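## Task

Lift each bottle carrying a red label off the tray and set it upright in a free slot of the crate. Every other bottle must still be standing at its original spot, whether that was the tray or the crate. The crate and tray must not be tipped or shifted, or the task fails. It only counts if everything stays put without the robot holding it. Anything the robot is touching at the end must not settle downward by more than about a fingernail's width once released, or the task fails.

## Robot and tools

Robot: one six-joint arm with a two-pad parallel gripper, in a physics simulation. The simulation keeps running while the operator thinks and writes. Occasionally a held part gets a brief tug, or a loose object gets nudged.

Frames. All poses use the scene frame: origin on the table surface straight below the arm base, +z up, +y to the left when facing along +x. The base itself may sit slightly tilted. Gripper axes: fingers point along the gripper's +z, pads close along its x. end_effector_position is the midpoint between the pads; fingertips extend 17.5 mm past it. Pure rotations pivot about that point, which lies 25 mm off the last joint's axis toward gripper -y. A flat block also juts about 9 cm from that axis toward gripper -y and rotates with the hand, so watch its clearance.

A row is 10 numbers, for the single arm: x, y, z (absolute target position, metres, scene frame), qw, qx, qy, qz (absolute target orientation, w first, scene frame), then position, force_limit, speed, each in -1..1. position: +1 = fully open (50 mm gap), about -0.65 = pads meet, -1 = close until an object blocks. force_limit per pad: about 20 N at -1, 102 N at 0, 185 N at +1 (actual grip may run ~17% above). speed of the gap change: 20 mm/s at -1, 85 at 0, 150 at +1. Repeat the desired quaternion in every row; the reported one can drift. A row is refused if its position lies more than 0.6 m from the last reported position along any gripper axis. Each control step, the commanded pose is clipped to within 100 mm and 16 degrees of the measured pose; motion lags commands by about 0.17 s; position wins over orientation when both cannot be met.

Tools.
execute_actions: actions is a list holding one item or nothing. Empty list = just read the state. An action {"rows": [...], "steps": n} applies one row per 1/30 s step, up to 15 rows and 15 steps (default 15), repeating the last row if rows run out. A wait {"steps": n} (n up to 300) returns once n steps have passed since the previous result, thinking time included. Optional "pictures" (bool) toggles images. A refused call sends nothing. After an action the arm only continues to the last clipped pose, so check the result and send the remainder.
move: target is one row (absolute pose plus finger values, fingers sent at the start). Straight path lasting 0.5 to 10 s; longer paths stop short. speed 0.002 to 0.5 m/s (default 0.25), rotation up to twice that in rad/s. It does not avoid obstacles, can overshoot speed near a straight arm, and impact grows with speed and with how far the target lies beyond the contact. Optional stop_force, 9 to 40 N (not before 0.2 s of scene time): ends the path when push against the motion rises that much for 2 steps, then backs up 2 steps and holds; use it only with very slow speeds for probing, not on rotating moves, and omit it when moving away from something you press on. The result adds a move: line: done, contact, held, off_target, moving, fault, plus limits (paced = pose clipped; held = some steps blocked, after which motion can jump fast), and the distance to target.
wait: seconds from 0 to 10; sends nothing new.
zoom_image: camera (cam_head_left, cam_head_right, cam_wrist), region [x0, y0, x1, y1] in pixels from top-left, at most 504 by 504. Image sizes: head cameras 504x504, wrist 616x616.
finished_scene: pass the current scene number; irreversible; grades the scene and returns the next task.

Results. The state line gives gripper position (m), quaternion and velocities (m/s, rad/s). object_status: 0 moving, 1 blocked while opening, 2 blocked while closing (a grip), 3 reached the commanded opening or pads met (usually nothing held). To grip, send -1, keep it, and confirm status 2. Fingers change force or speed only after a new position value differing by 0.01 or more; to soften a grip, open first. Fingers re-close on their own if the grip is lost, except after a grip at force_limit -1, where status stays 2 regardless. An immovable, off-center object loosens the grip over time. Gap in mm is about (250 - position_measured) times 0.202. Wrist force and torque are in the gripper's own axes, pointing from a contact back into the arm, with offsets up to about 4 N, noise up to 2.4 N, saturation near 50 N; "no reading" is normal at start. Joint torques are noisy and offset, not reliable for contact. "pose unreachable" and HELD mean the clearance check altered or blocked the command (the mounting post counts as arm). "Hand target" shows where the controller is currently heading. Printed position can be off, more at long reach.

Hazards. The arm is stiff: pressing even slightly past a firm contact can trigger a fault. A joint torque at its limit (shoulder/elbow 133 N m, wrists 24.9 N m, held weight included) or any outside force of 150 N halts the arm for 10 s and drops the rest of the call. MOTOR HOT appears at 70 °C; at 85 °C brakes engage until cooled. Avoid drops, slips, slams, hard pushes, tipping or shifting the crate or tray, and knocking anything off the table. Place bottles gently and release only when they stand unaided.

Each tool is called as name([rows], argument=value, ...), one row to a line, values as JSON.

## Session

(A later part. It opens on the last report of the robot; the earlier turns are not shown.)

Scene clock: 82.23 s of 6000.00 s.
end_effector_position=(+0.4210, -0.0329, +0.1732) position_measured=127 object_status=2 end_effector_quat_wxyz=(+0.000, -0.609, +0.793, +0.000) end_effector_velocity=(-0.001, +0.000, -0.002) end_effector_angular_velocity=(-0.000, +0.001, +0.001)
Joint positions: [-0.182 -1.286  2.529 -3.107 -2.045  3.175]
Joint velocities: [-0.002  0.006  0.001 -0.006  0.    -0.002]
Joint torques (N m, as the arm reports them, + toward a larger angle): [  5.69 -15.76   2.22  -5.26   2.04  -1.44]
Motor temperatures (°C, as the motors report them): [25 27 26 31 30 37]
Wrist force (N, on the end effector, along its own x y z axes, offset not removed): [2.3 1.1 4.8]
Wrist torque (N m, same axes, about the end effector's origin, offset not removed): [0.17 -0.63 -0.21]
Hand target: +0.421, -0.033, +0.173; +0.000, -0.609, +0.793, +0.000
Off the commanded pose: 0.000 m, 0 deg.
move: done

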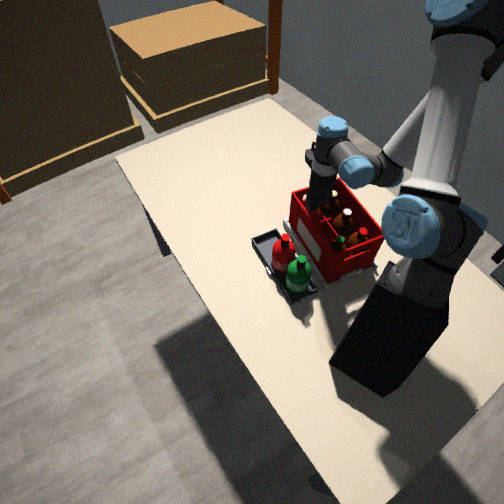

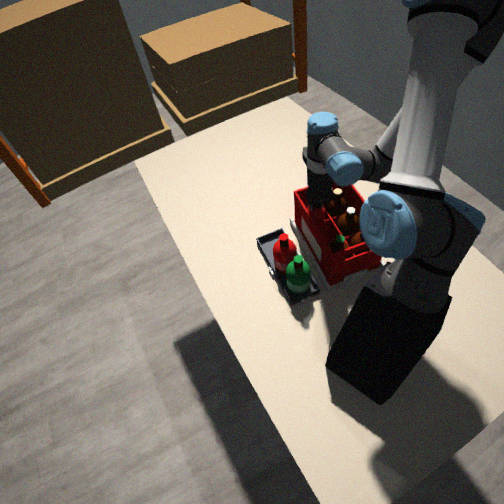

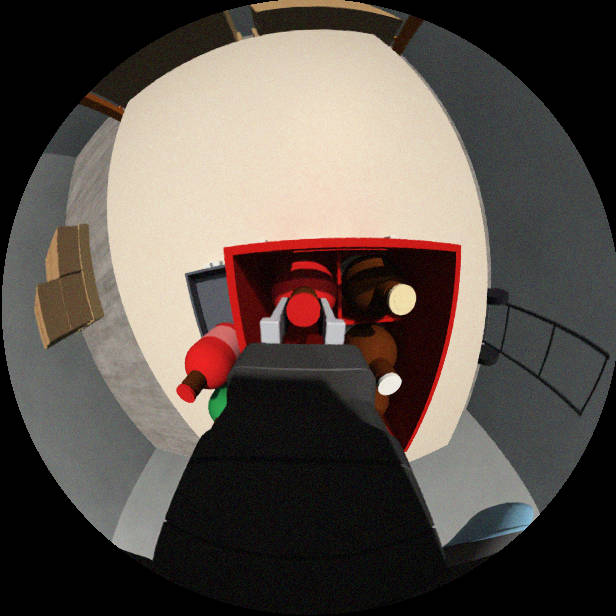

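move(target=[0.421,-0.033,0.171,0,0.609,-0.793,0,0.3,0,-0.5], speed=0.01)

move(target=[0.421,-0.033,0.28,0,0.609,-0.793,0,0.3,0,-0.5], speed=0.12)

move(target=[0.359,0.121,0.27,0,1,0,0,1,0,0])

move(target=[0.359,0.121,0.205,0,1,0,0,1,0,0], speed=0.08)

zoom_image(camera="cam_wrist", region=[200,200,420,380])

Scene clock: 91.57 s of 6000.00 s.
end_effector_position=(+0.4210, -0.0330, +0.1710) position_measured=107 object_status=3 end_effector_quat_wxyz=(+0.000, -0.609, +0.793, +0.000) end_effector_velocity=(+0.000, +0.000, -0.001) end_effector_angular_velocity=(-0.001, +0.000, +0.000)
Joint positions: [-0.185 -1.279  2.529 -3.116 -2.045  3.172]
Joint velocities: [-0.     0.002 -0.    -0.002 -0.001 -0.   ]
Joint torques (N m, as the arm reports them, + toward a larger angle): [  4.28 -13.45   0.64  -4.65   2.07  -1.39]
Motor temperatures (°C, as the motors report them): [25 27 26 31 30 37]
Wrist force (N, on the end effector, along its own x y z axes, offset not removed): [-0.8 -1.5 -3.6]
Wrist torque (N m, same axes, about the end effector's origin, offset not removed): [-0.46 0.07 -0.06]
Hand target: +0.421, -0.033, +0.171; +0.000, -0.609, +0.793, +0.000
Off the commanded pose: 0.000 m, 0 deg.
After step 90, 5.63 s passed at rest.
move: done

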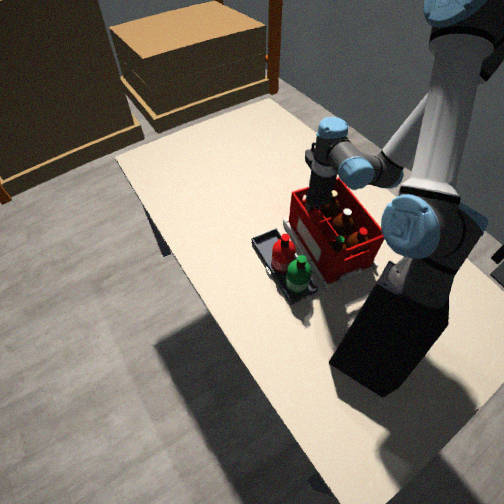

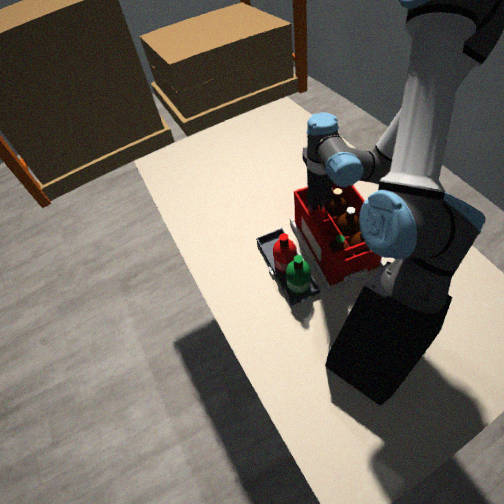

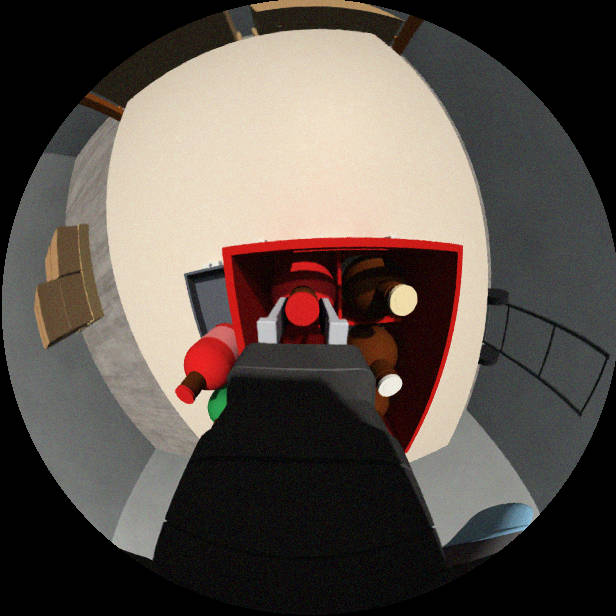

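Scene clock: 92.90 s of 6000.00 s.
end_effector_position=(+0.4210, -0.0331, +0.2798) position_measured=107 object_status=3 end_effector_quat_wxyz=(-0.000, -0.609, +0.793, -0.000) end_effector_velocity=(+0.000, +0.000, +0.001) end_effector_angular_velocity=(-0.000, +0.001, -0.000)
Joint positions: [-0.032 -1.629  2.458 -2.615 -2.084  3.339]
Joint velocities: [ 0.002 -0.003 -0.003  0.008 -0.001  0.004]
Joint torques (N m, as the arm reports them, + toward a larger angle): [ 19.12 -34.57 -15.7   -1.04  -2.36   1.68]
Motor temperatures (°C, as the motors report them): [25 27 26 31 30 37]
Wrist force (N, on the end effector, along its own x y z axes, offset not removed): [-3.8 -0.3 0.6]
Wrist torque (N m, same axes, about the end effector's origin, offset not removed): [0.08 0.69 0.08]
Hand target: +0.421, -0.033, +0.280; -0.000, -0.609, +0.793, -0.000
Off the commanded pose: 0.000 m, 0 deg.
move: done

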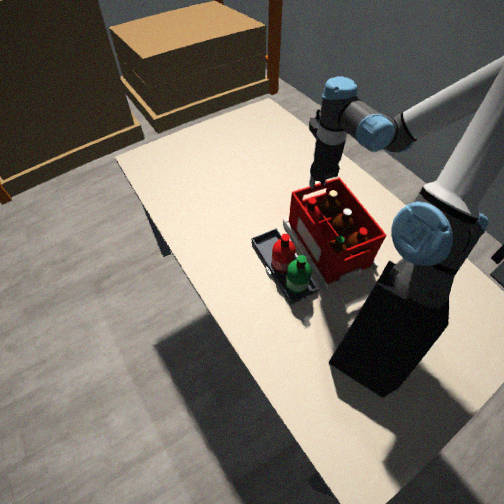

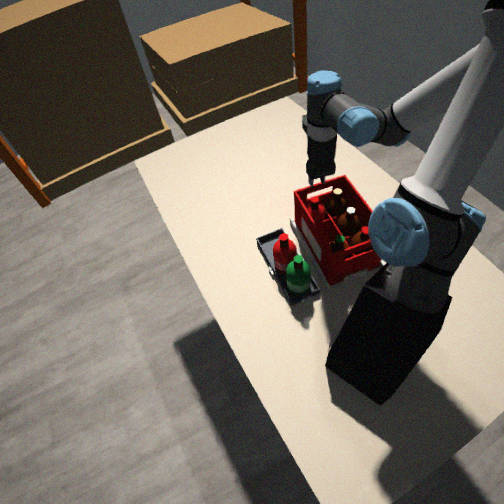

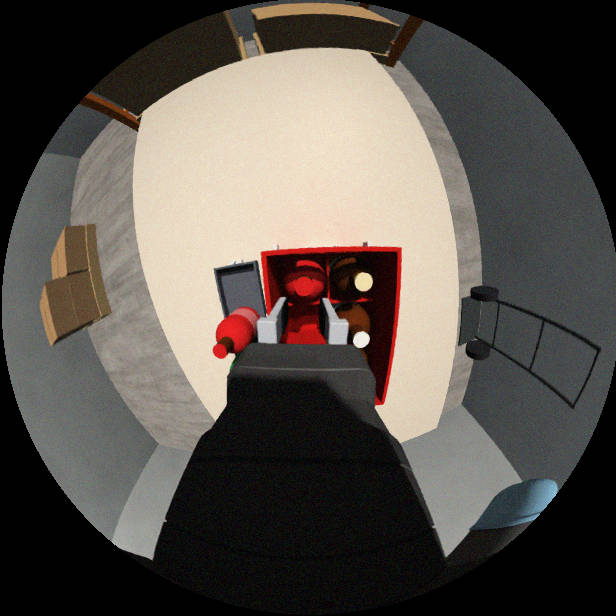

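Scene clock: 96.97 s of 6000.00 s.
end_effector_position=(+0.3586, +0.1205, +0.2701) position_measured=3 object_status=3 end_effector_quat_wxyz=(+0.001, +1.000, -0.000, -0.000) end_effector_velocity=(-0.001, +0.001, -0.000) end_effector_angular_velocity=(+0.002, +0.002, +0.008)
Joint positions: [ 0.263 -1.404  2.465 -2.671 -2.123  1.849]
Joint velocities: [-0.     0.002 -0.    -0.     0.002 -0.007]
Joint torques (N m, as the arm reports them, + toward a larger angle): [ 20.73  -6.   -15.86  -4.42   1.96  -1.44]
Motor temperatures (°C, as the motors report them): [25 27 26 31 30 37]
Wrist force (N, on the end effector, along its own x y z axes, offset not removed): [0.0 1.9 3.0]
Wrist torque (N m, same axes, about the end effector's origin, offset not removed): [0.48 0.01 -0.11]
Hand target: +0.359, +0.121, +0.270; +0.001, +1.000, +0.000, -0.000
Off the commanded pose: 0.001 m, 0 deg.
move: done

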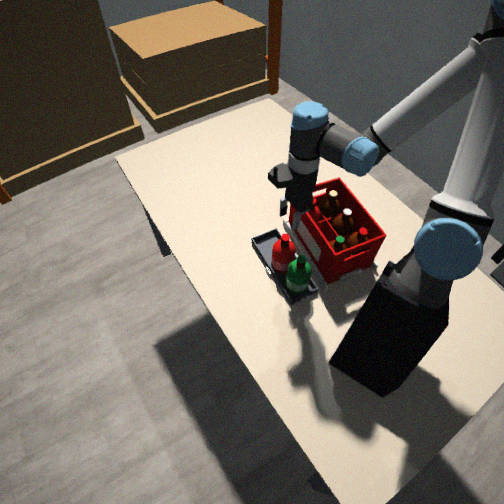

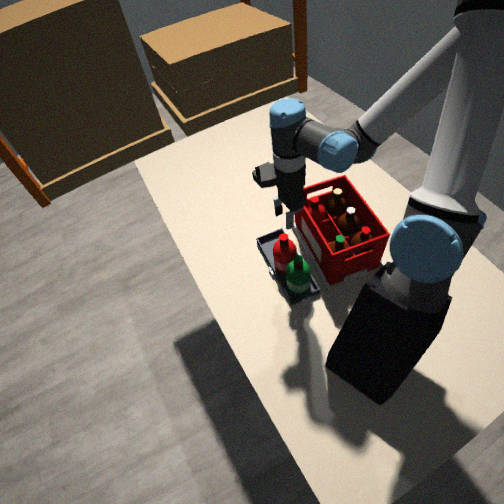

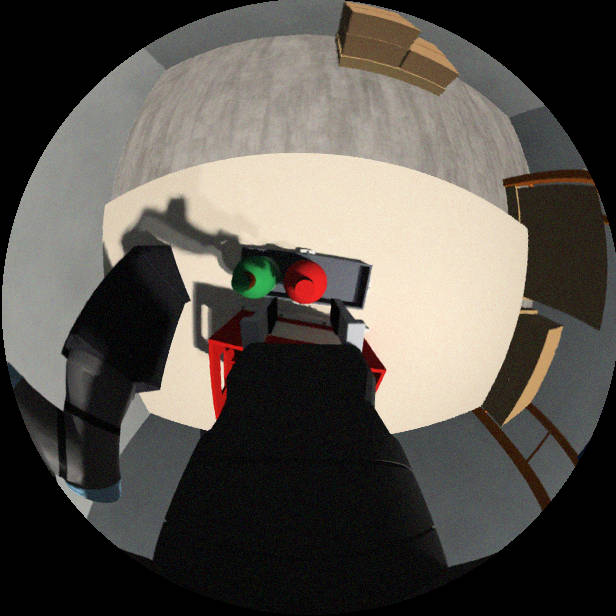

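Scene clock: 98.17 s of 6000.00 s.
end_effector_position=(+0.3590, +0.1211, +0.2052) position_measured=3 object_status=3 end_effector_quat_wxyz=(-0.000, +1.000, -0.000, +0.000) end_effector_velocity=(+0.000, -0.000, -0.002) end_effector_angular_velocity=(+0.000, -0.001, -0.000)
Joint positions: [ 0.169 -1.196  2.513 -2.987 -2.115  1.737]
Joint velocities: [-0.003  0.006  0.001 -0.01   0.    -0.004]
Joint torques (N m, as the arm reports them, + toward a larger angle): [  4.83 -10.99   1.18  -4.71   2.17  -1.52]
Motor temperatures (°C, as the motors report them): [25 27 26 31 30 37]
Wrist force (N, on the end effector, along its own x y z axes, offset not removed): [-0.3 2.0 1.4]
Wrist torque (N m, same axes, about the end effector's origin, offset not removed): [0.36 0.20 -0.08]
Hand target: +0.359, +0.121, +0.205; -0.000, +1.000, -0.000, +0.000
Off the commanded pose: 0.000 m, 0 deg.
move: done

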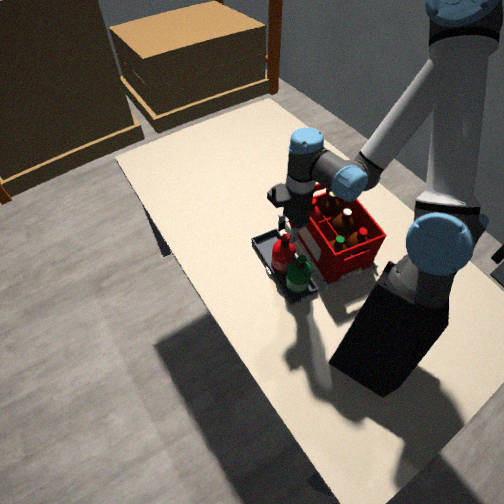

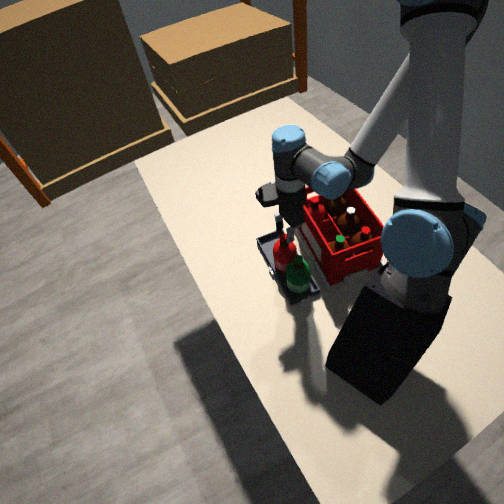

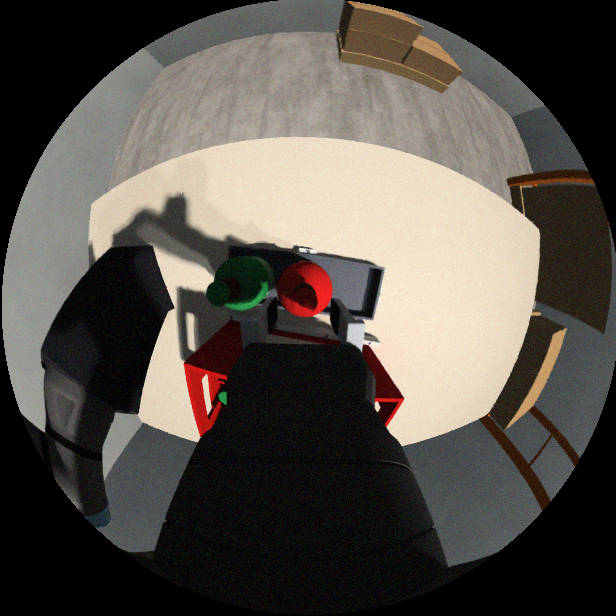

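Region (200, 200, 420, 380) of cam_wrist's 616x616 image, scaled by 2.291, with more detail than that image has; it fills the top 412 rows of this view, and the rest is white.

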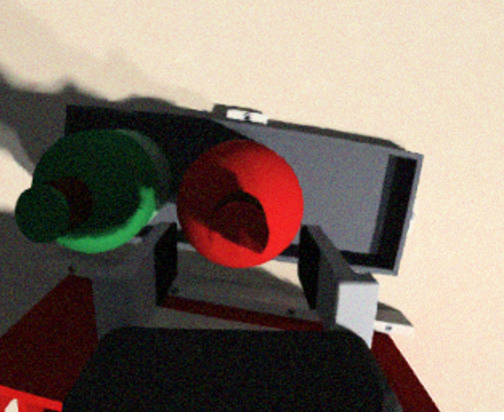

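move(target=[0.360,0.119,0.168,0,1,0,0,1,0,0], speed=0.03, stop_force=15)

move(target=[0.360,0.119,0.168,0,1,0,0,-1,-0.3,0])

move(target=[0.360,0.119,0.36,0,1,0,0,-1,-0.3,0], speed=0.12)

move(target=[0.346,-0.013,0.36,0,0.609,-0.793,0,-1,-0.3,0], speed=0.12)

zoom_image(camera="cam_wrist", region=[200,180,420,380])

Scene clock: 109.80 s of 6000.00 s.
end_effector_position=(+0.3600, +0.1191, +0.1681) position_measured=3 object_status=3 end_effector_quat_wxyz=(-0.000, +1.000, -0.000, +0.000) end_effector_velocity=(-0.000, -0.000, -0.002) end_effector_angular_velocity=(-0.001, +0.002, +0.000)
Joint positions: [ 0.109 -1.064  2.521 -3.162 -2.108  1.669]
Joint velocities: [-0.004  0.006 -0.    -0.006 -0.    -0.003]
Joint torques (N m, as the arm reports them, + toward a larger angle): [  5.69 -14.17   3.88  -4.61   2.22  -1.32]
Motor temperatures (°C, as the motors report them): [25 27 26 31 30 37]
Wrist force (N, on the end effector, along its own x y z axes, offset not removed): [-0.7 -0.6 0.0]
Wrist torque (N m, same axes, about the end effector's origin, offset not removed): [-0.06 0.28 -0.01]
Hand target: +0.360, +0.119, +0.168; -0.000, +1.000, -0.000, +0.000
Off the commanded pose: 0.000 m, 0 deg.
After step 90, 7.10 s passed at rest.
move: done

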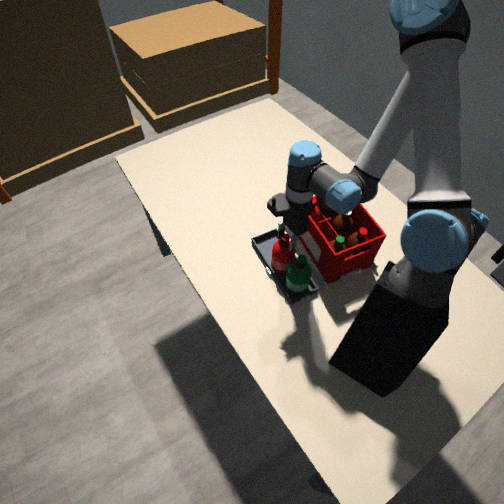

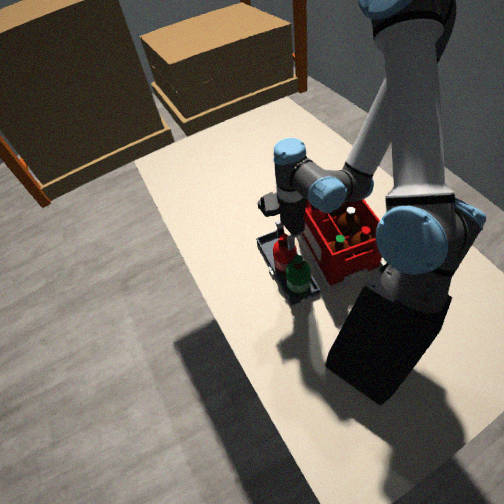

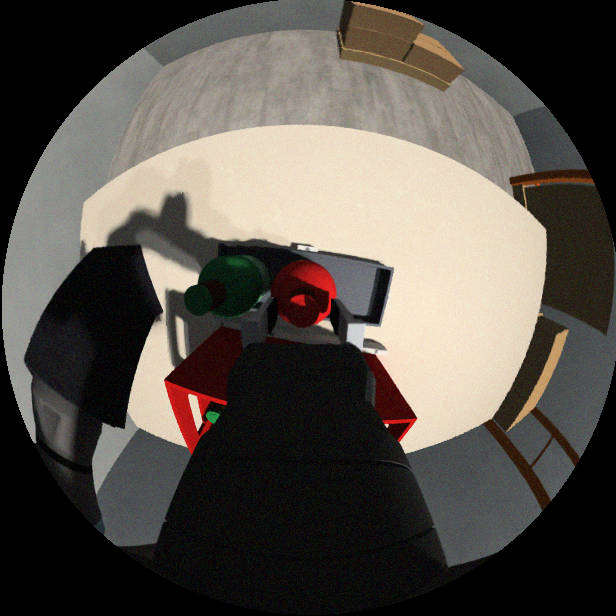

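Scene clock: 110.50 s of 6000.00 s.
end_effector_position=(+0.3600, +0.1190, +0.1680) position_measured=128 object_status=2 end_effector_quat_wxyz=(-0.000, +1.000, +0.000, -0.000) end_effector_velocity=(-0.001, -0.000, -0.000) end_effector_angular_velocity=(-0.001, +0.002, +0.001)
Joint positions: [ 0.109 -1.063  2.521 -3.163 -2.108  1.668]
Joint velocities: [-0.     0.001  0.     0.001 -0.    -0.001]
Joint torques (N m, as the arm reports them, + toward a larger angle): [  5.41 -12.12   1.03  -4.55  -1.85  -1.32]
Motor temperatures (°C, as the motors report them): [25 27 26 31 30 37]
Wrist force (N, on the end effector, along its own x y z axes, offset not removed): [-3.3 -1.2 -1.4]
Wrist torque (N m, same axes, about the end effector's origin, offset not removed): [-0.07 0.44 -0.16]
Hand target: +0.360, +0.119, +0.168; -0.000, +1.000, -0.000, +0.000
Off the commanded pose: 0.000 m, 0 deg.
move: done

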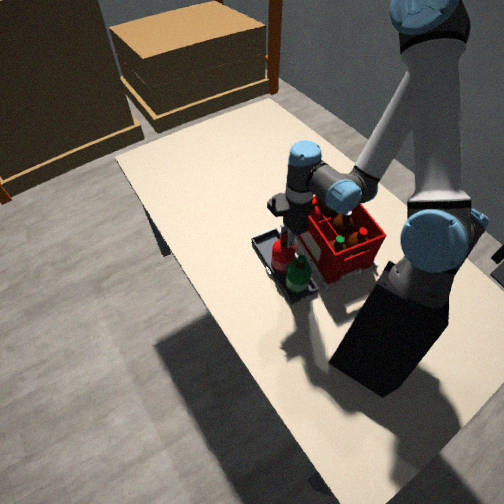

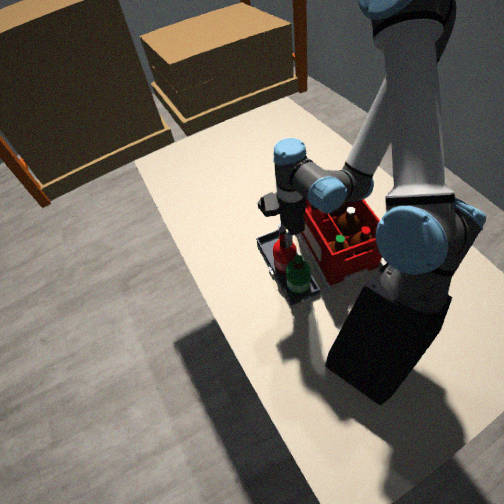

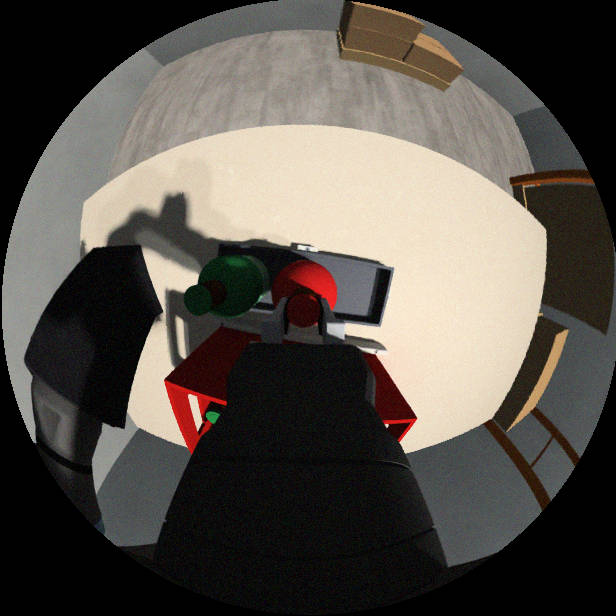

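Scene clock: 112.53 s of 6000.00 s.
end_effector_position=(+0.3600, +0.1188, +0.3598) position_measured=128 object_status=2 end_effector_quat_wxyz=(+0.001, +1.000, +0.000, -0.000) end_effector_velocity=(+0.000, +0.001, +0.002) end_effector_angular_velocity=(+0.000, -0.001, +0.001)
Joint positions: [ 0.386 -1.6    2.335 -2.271 -2.123  1.992]
Joint velocities: [ 0.004 -0.    -0.004  0.006 -0.     0.003]
Joint torques (N m, as the arm reports them, + toward a larger angle): [ 19.83 -32.85 -22.66  -1.4    2.3    1.58]
Motor temperatures (°C, as the motors report them): [25 27 26 31 30 37]
Wrist force (N, on the end effector, along its own x y z axes, offset not removed): [0.4 0.9 6.7]
Wrist torque (N m, same axes, about the end effector's origin, offset not removed): [0.28 -0.06 -0.18]
Hand target: +0.360, +0.119, +0.360; +0.001, +1.000, +0.000, -0.000
Off the commanded pose: 0.000 m, 0 deg.
move: done

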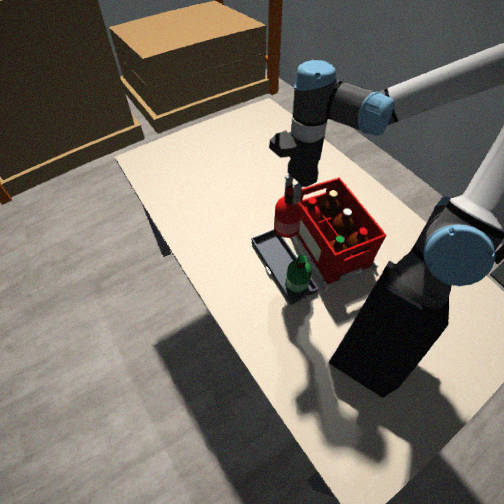

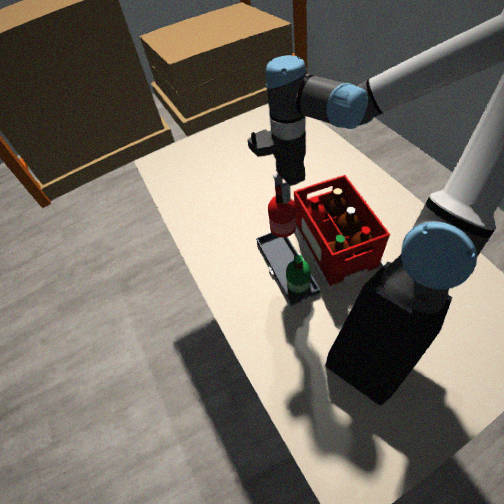

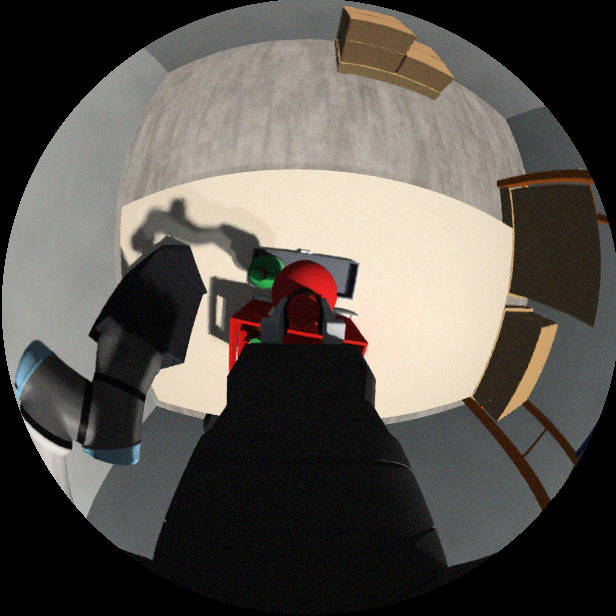

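Scene clock: 120.50 s of 6000.00 s.
end_effector_position=(+0.3463, -0.0128, +0.3599) position_measured=128 object_status=2 end_effector_quat_wxyz=(+0.000, -0.609, +0.793, +0.000) end_effector_velocity=(+0.000, -0.001, +0.001) end_effector_angular_velocity=(+0.001, -0.001, -0.009)
Joint positions: [ 0.165 -1.934  2.488 -2.226 -2.114  3.564]
Joint velocities: [-0.001 -0.002 -0.001  0.001  0.001  0.007]
Joint torques (N m, as the arm reports them, + toward a larger angle): [ -4.99 -24.18 -13.15  -1.63   1.47   1.6 ]
Motor temperatures (°C, as the motors report them): [25 27 26 31 30 37]
Wrist force (N, on the end effector, along its own x y z axes, offset not removed): [-2.5 0.1 8.3]
Wrist torque (N m, same axes, about the end effector's origin, offset not removed): [0.06 0.42 -0.03]
Hand target: +0.346, -0.013, +0.360; +0.000, -0.609, +0.793, +0.000
Off the commanded pose: 0.000 m, 0 deg.
move: done

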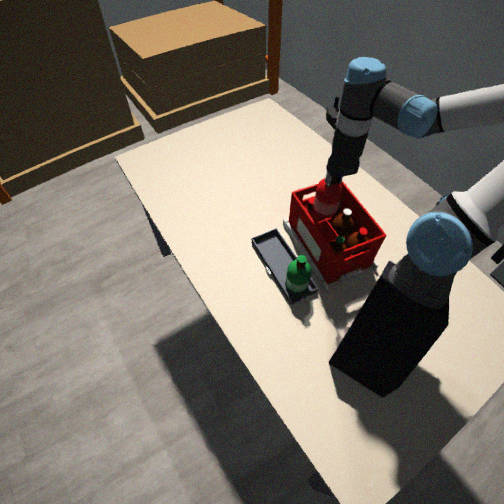

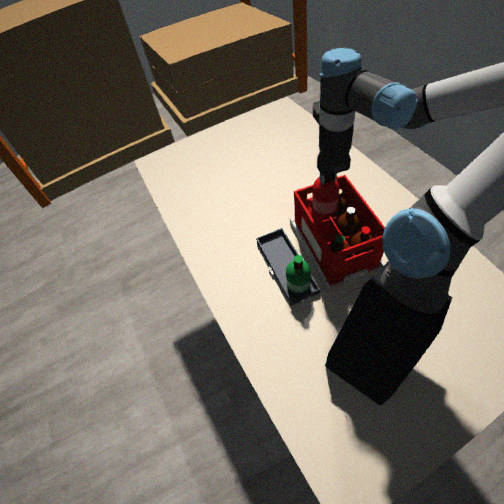

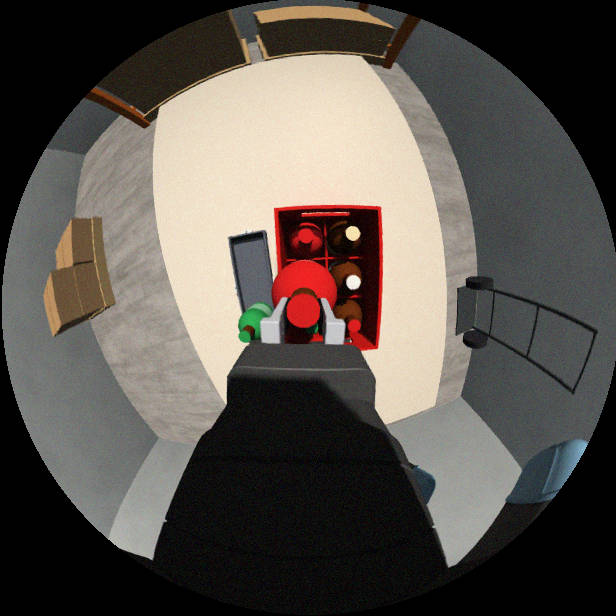

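Region (200, 180, 420, 380) of cam_wrist's 616x616 image, scaled by 2.291, with more detail than that image has; it fills the top 458 rows of this view, and the rest is white.

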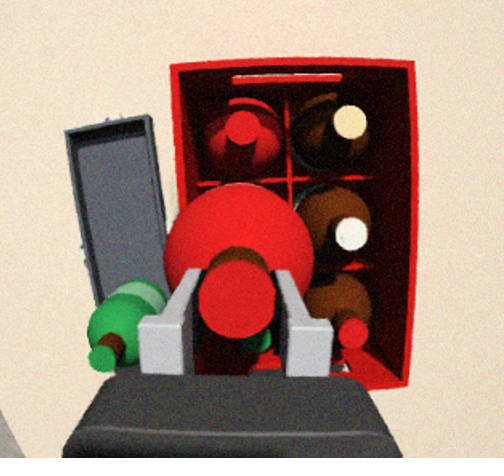

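move(target=[0.337,-0.011,0.33,0,0.609,-0.793,0,-1,-0.3,0], speed=0.03, stop_force=12)

move(target=[0.337,-0.011,0.285,0,0.609,-0.793,0,-1,-0.3,0], speed=0.012, stop_force=12)

zoom_image(camera="cam_wrist", region=[200,180,420,380])

Scene clock: 137.43 s of 6000.00 s.
end_effector_position=(+0.3370, -0.0110, +0.3301) position_measured=128 object_status=2 end_effector_quat_wxyz=(+0.000, -0.609, +0.793, +0.000) end_effector_velocity=(+0.001, -0.000, -0.001) end_effector_angular_velocity=(+0.000, -0.001, -0.001)
Joint positions: [ 0.119 -1.901  2.566 -2.363 -2.109  3.512]
Joint velocities: [-0.003  0.003  0.001 -0.007  0.001 -0.003]
Joint torques (N m, as the arm reports them, + toward a larger angle): [ -5.53   2.44 -11.5   -5.37   1.95  -1.44]
Motor temperatures (°C, as the motors report them): [25 27 26 31 30 37]
Wrist force (N, on the end effector, along its own x y z axes, offset not removed): [-2.0 0.6 5.8]
Wrist torque (N m, same axes, about the end effector's origin, offset not removed): [0.16 0.36 -0.14]
Hand target: +0.337, -0.011, +0.330; +0.000, -0.609, +0.793, +0.000
Off the commanded pose: 0.000 m, 0 deg.
After step 90, 12.60 s passed at rest.
move: done

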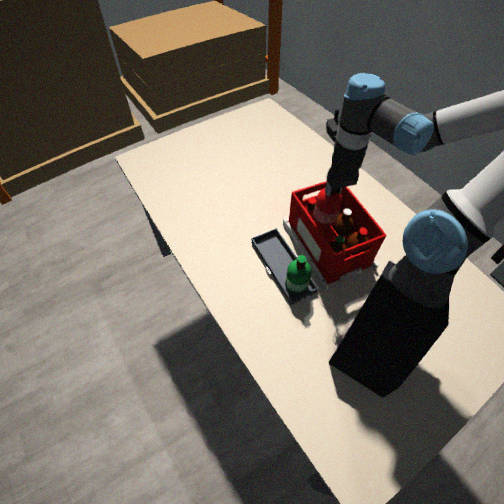

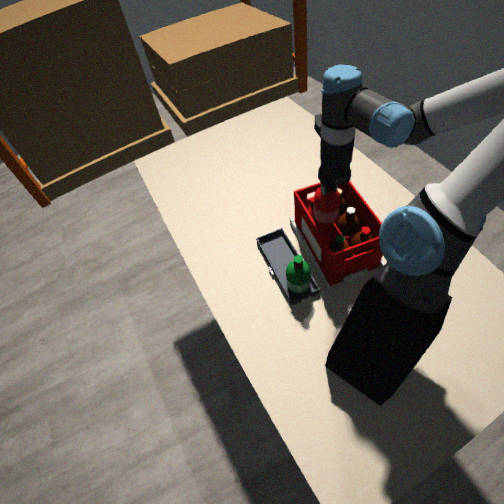

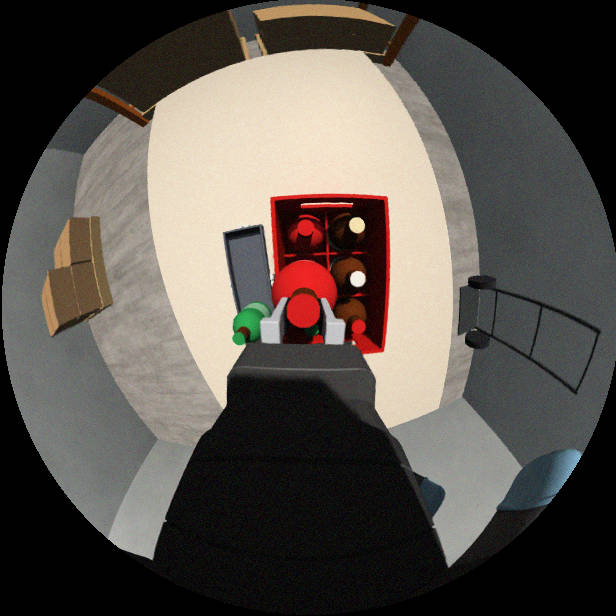

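Scene clock: 141.40 s of 6000.00 s.
end_effector_position=(+0.3370, -0.0109, +0.2851) position_measured=128 object_status=2 end_effector_quat_wxyz=(+0.000, -0.609, +0.793, +0.000) end_effector_velocity=(-0.000, +0.000, -0.001) end_effector_angular_velocity=(+0.000, +0.000, +0.001)
Joint positions: [ 0.033 -1.779  2.645 -2.615 -2.096  3.413]
Joint velocities: [-0.003  0.005  0.002 -0.008  0.    -0.004]
Joint torques (N m, as the arm reports them, + toward a larger angle): [-2.42 -0.06 -7.26 -5.27  2.02 -1.35]
Motor temperatures (°C, as the motors report them): [25 27 26 31 30 37]
Wrist force (N, on the end effector, along its own x y z axes, offset not removed): [-0.7 0.6 5.6]
Wrist torque (N m, same axes, about the end effector's origin, offset not removed): [0.28 0.30 -0.17]
Hand target: +0.337, -0.011, +0.285; +0.000, -0.609, +0.793, +0.000
Off the commanded pose: 0.000 m, 0 deg.
move: done

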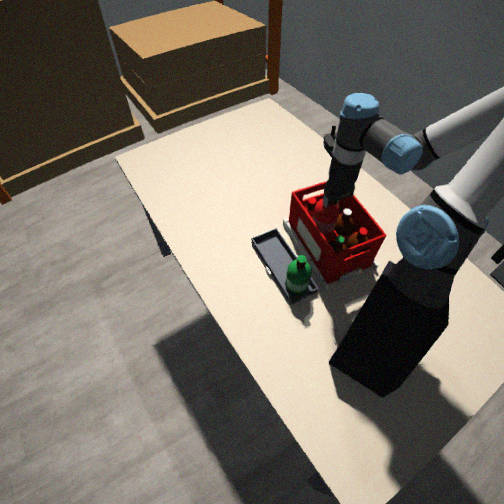

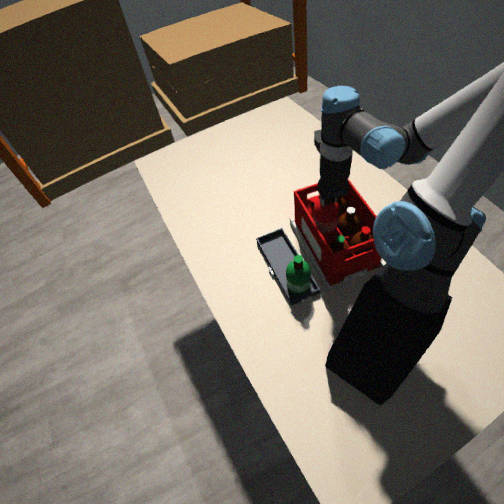

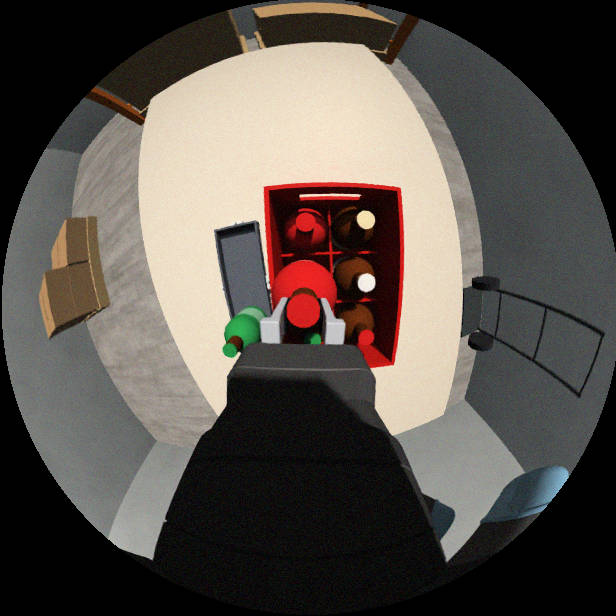

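Region (200, 180, 420, 380) of cam_wrist's 616x616 image, scaled by 2.291, with more detail than that image has; it fills the top 458 rows of this view, and the rest is white.

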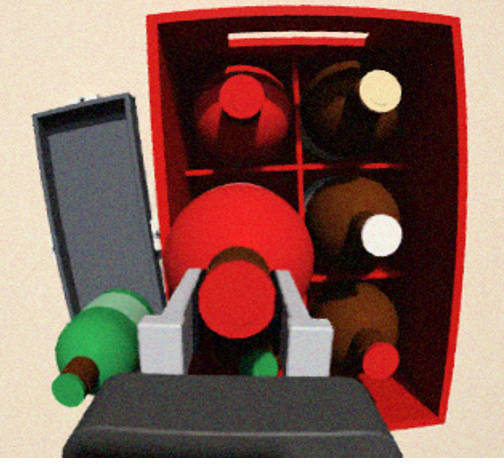

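White cap now matches the first placement's view at this height; lowering.

move(target=[0.337,-0.011,0.174,0,0.609,-0.793,0,-1,-0.3,0], speed=0.015, stop_force=12)

Scene clock: 152.50 s of 6000.00 s.
end_effector_position=(+0.3370, -0.0109, +0.1742) position_measured=128 object_status=2 end_effector_quat_wxyz=(+0.000, -0.609, +0.793, +0.000) end_effector_velocity=(-0.001, +0.000, -0.002) end_effector_angular_velocity=(+0.000, -0.000, -0.000)
Joint positions: [-0.172 -1.248  2.744 -3.356 -2.048  3.186]
Joint velocities: [-0.004  0.011  0.002 -0.014  0.001 -0.004]
Joint torques (N m, as the arm reports them, + toward a larger angle): [  3.33 -10.59   7.36  -5.43   2.    -1.35]
Motor temperatures (°C, as the motors report them): [25 27 26 31 30 37]
Wrist force (N, on the end effector, along its own x y z axes, offset not removed): [0.4 -0.1 7.1]
Wrist torque (N m, same axes, about the end effector's origin, offset not removed): [0.16 0.04 -0.15]
Hand target: +0.337, -0.011, +0.174; +0.000, -0.609, +0.793, +0.000
Off the commanded pose: 0.000 m, 0 deg.
After step 90, 0.47 s passed at rest.
move: done

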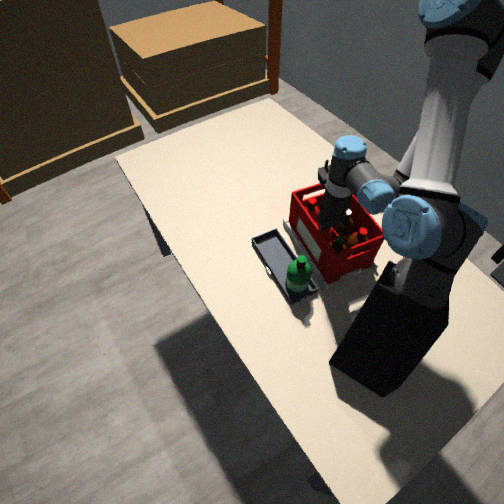

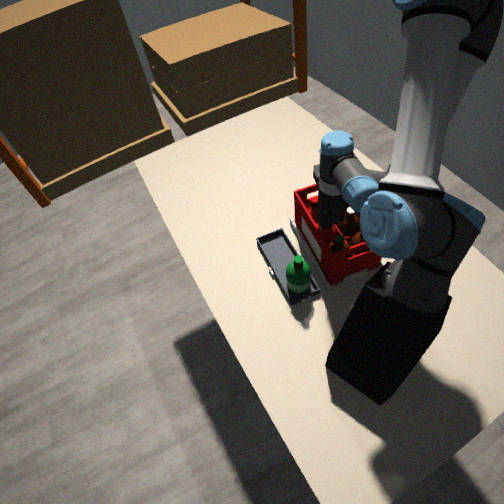

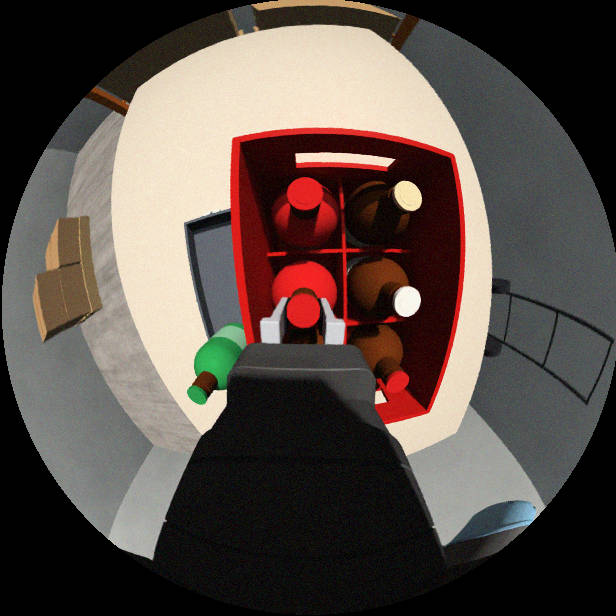

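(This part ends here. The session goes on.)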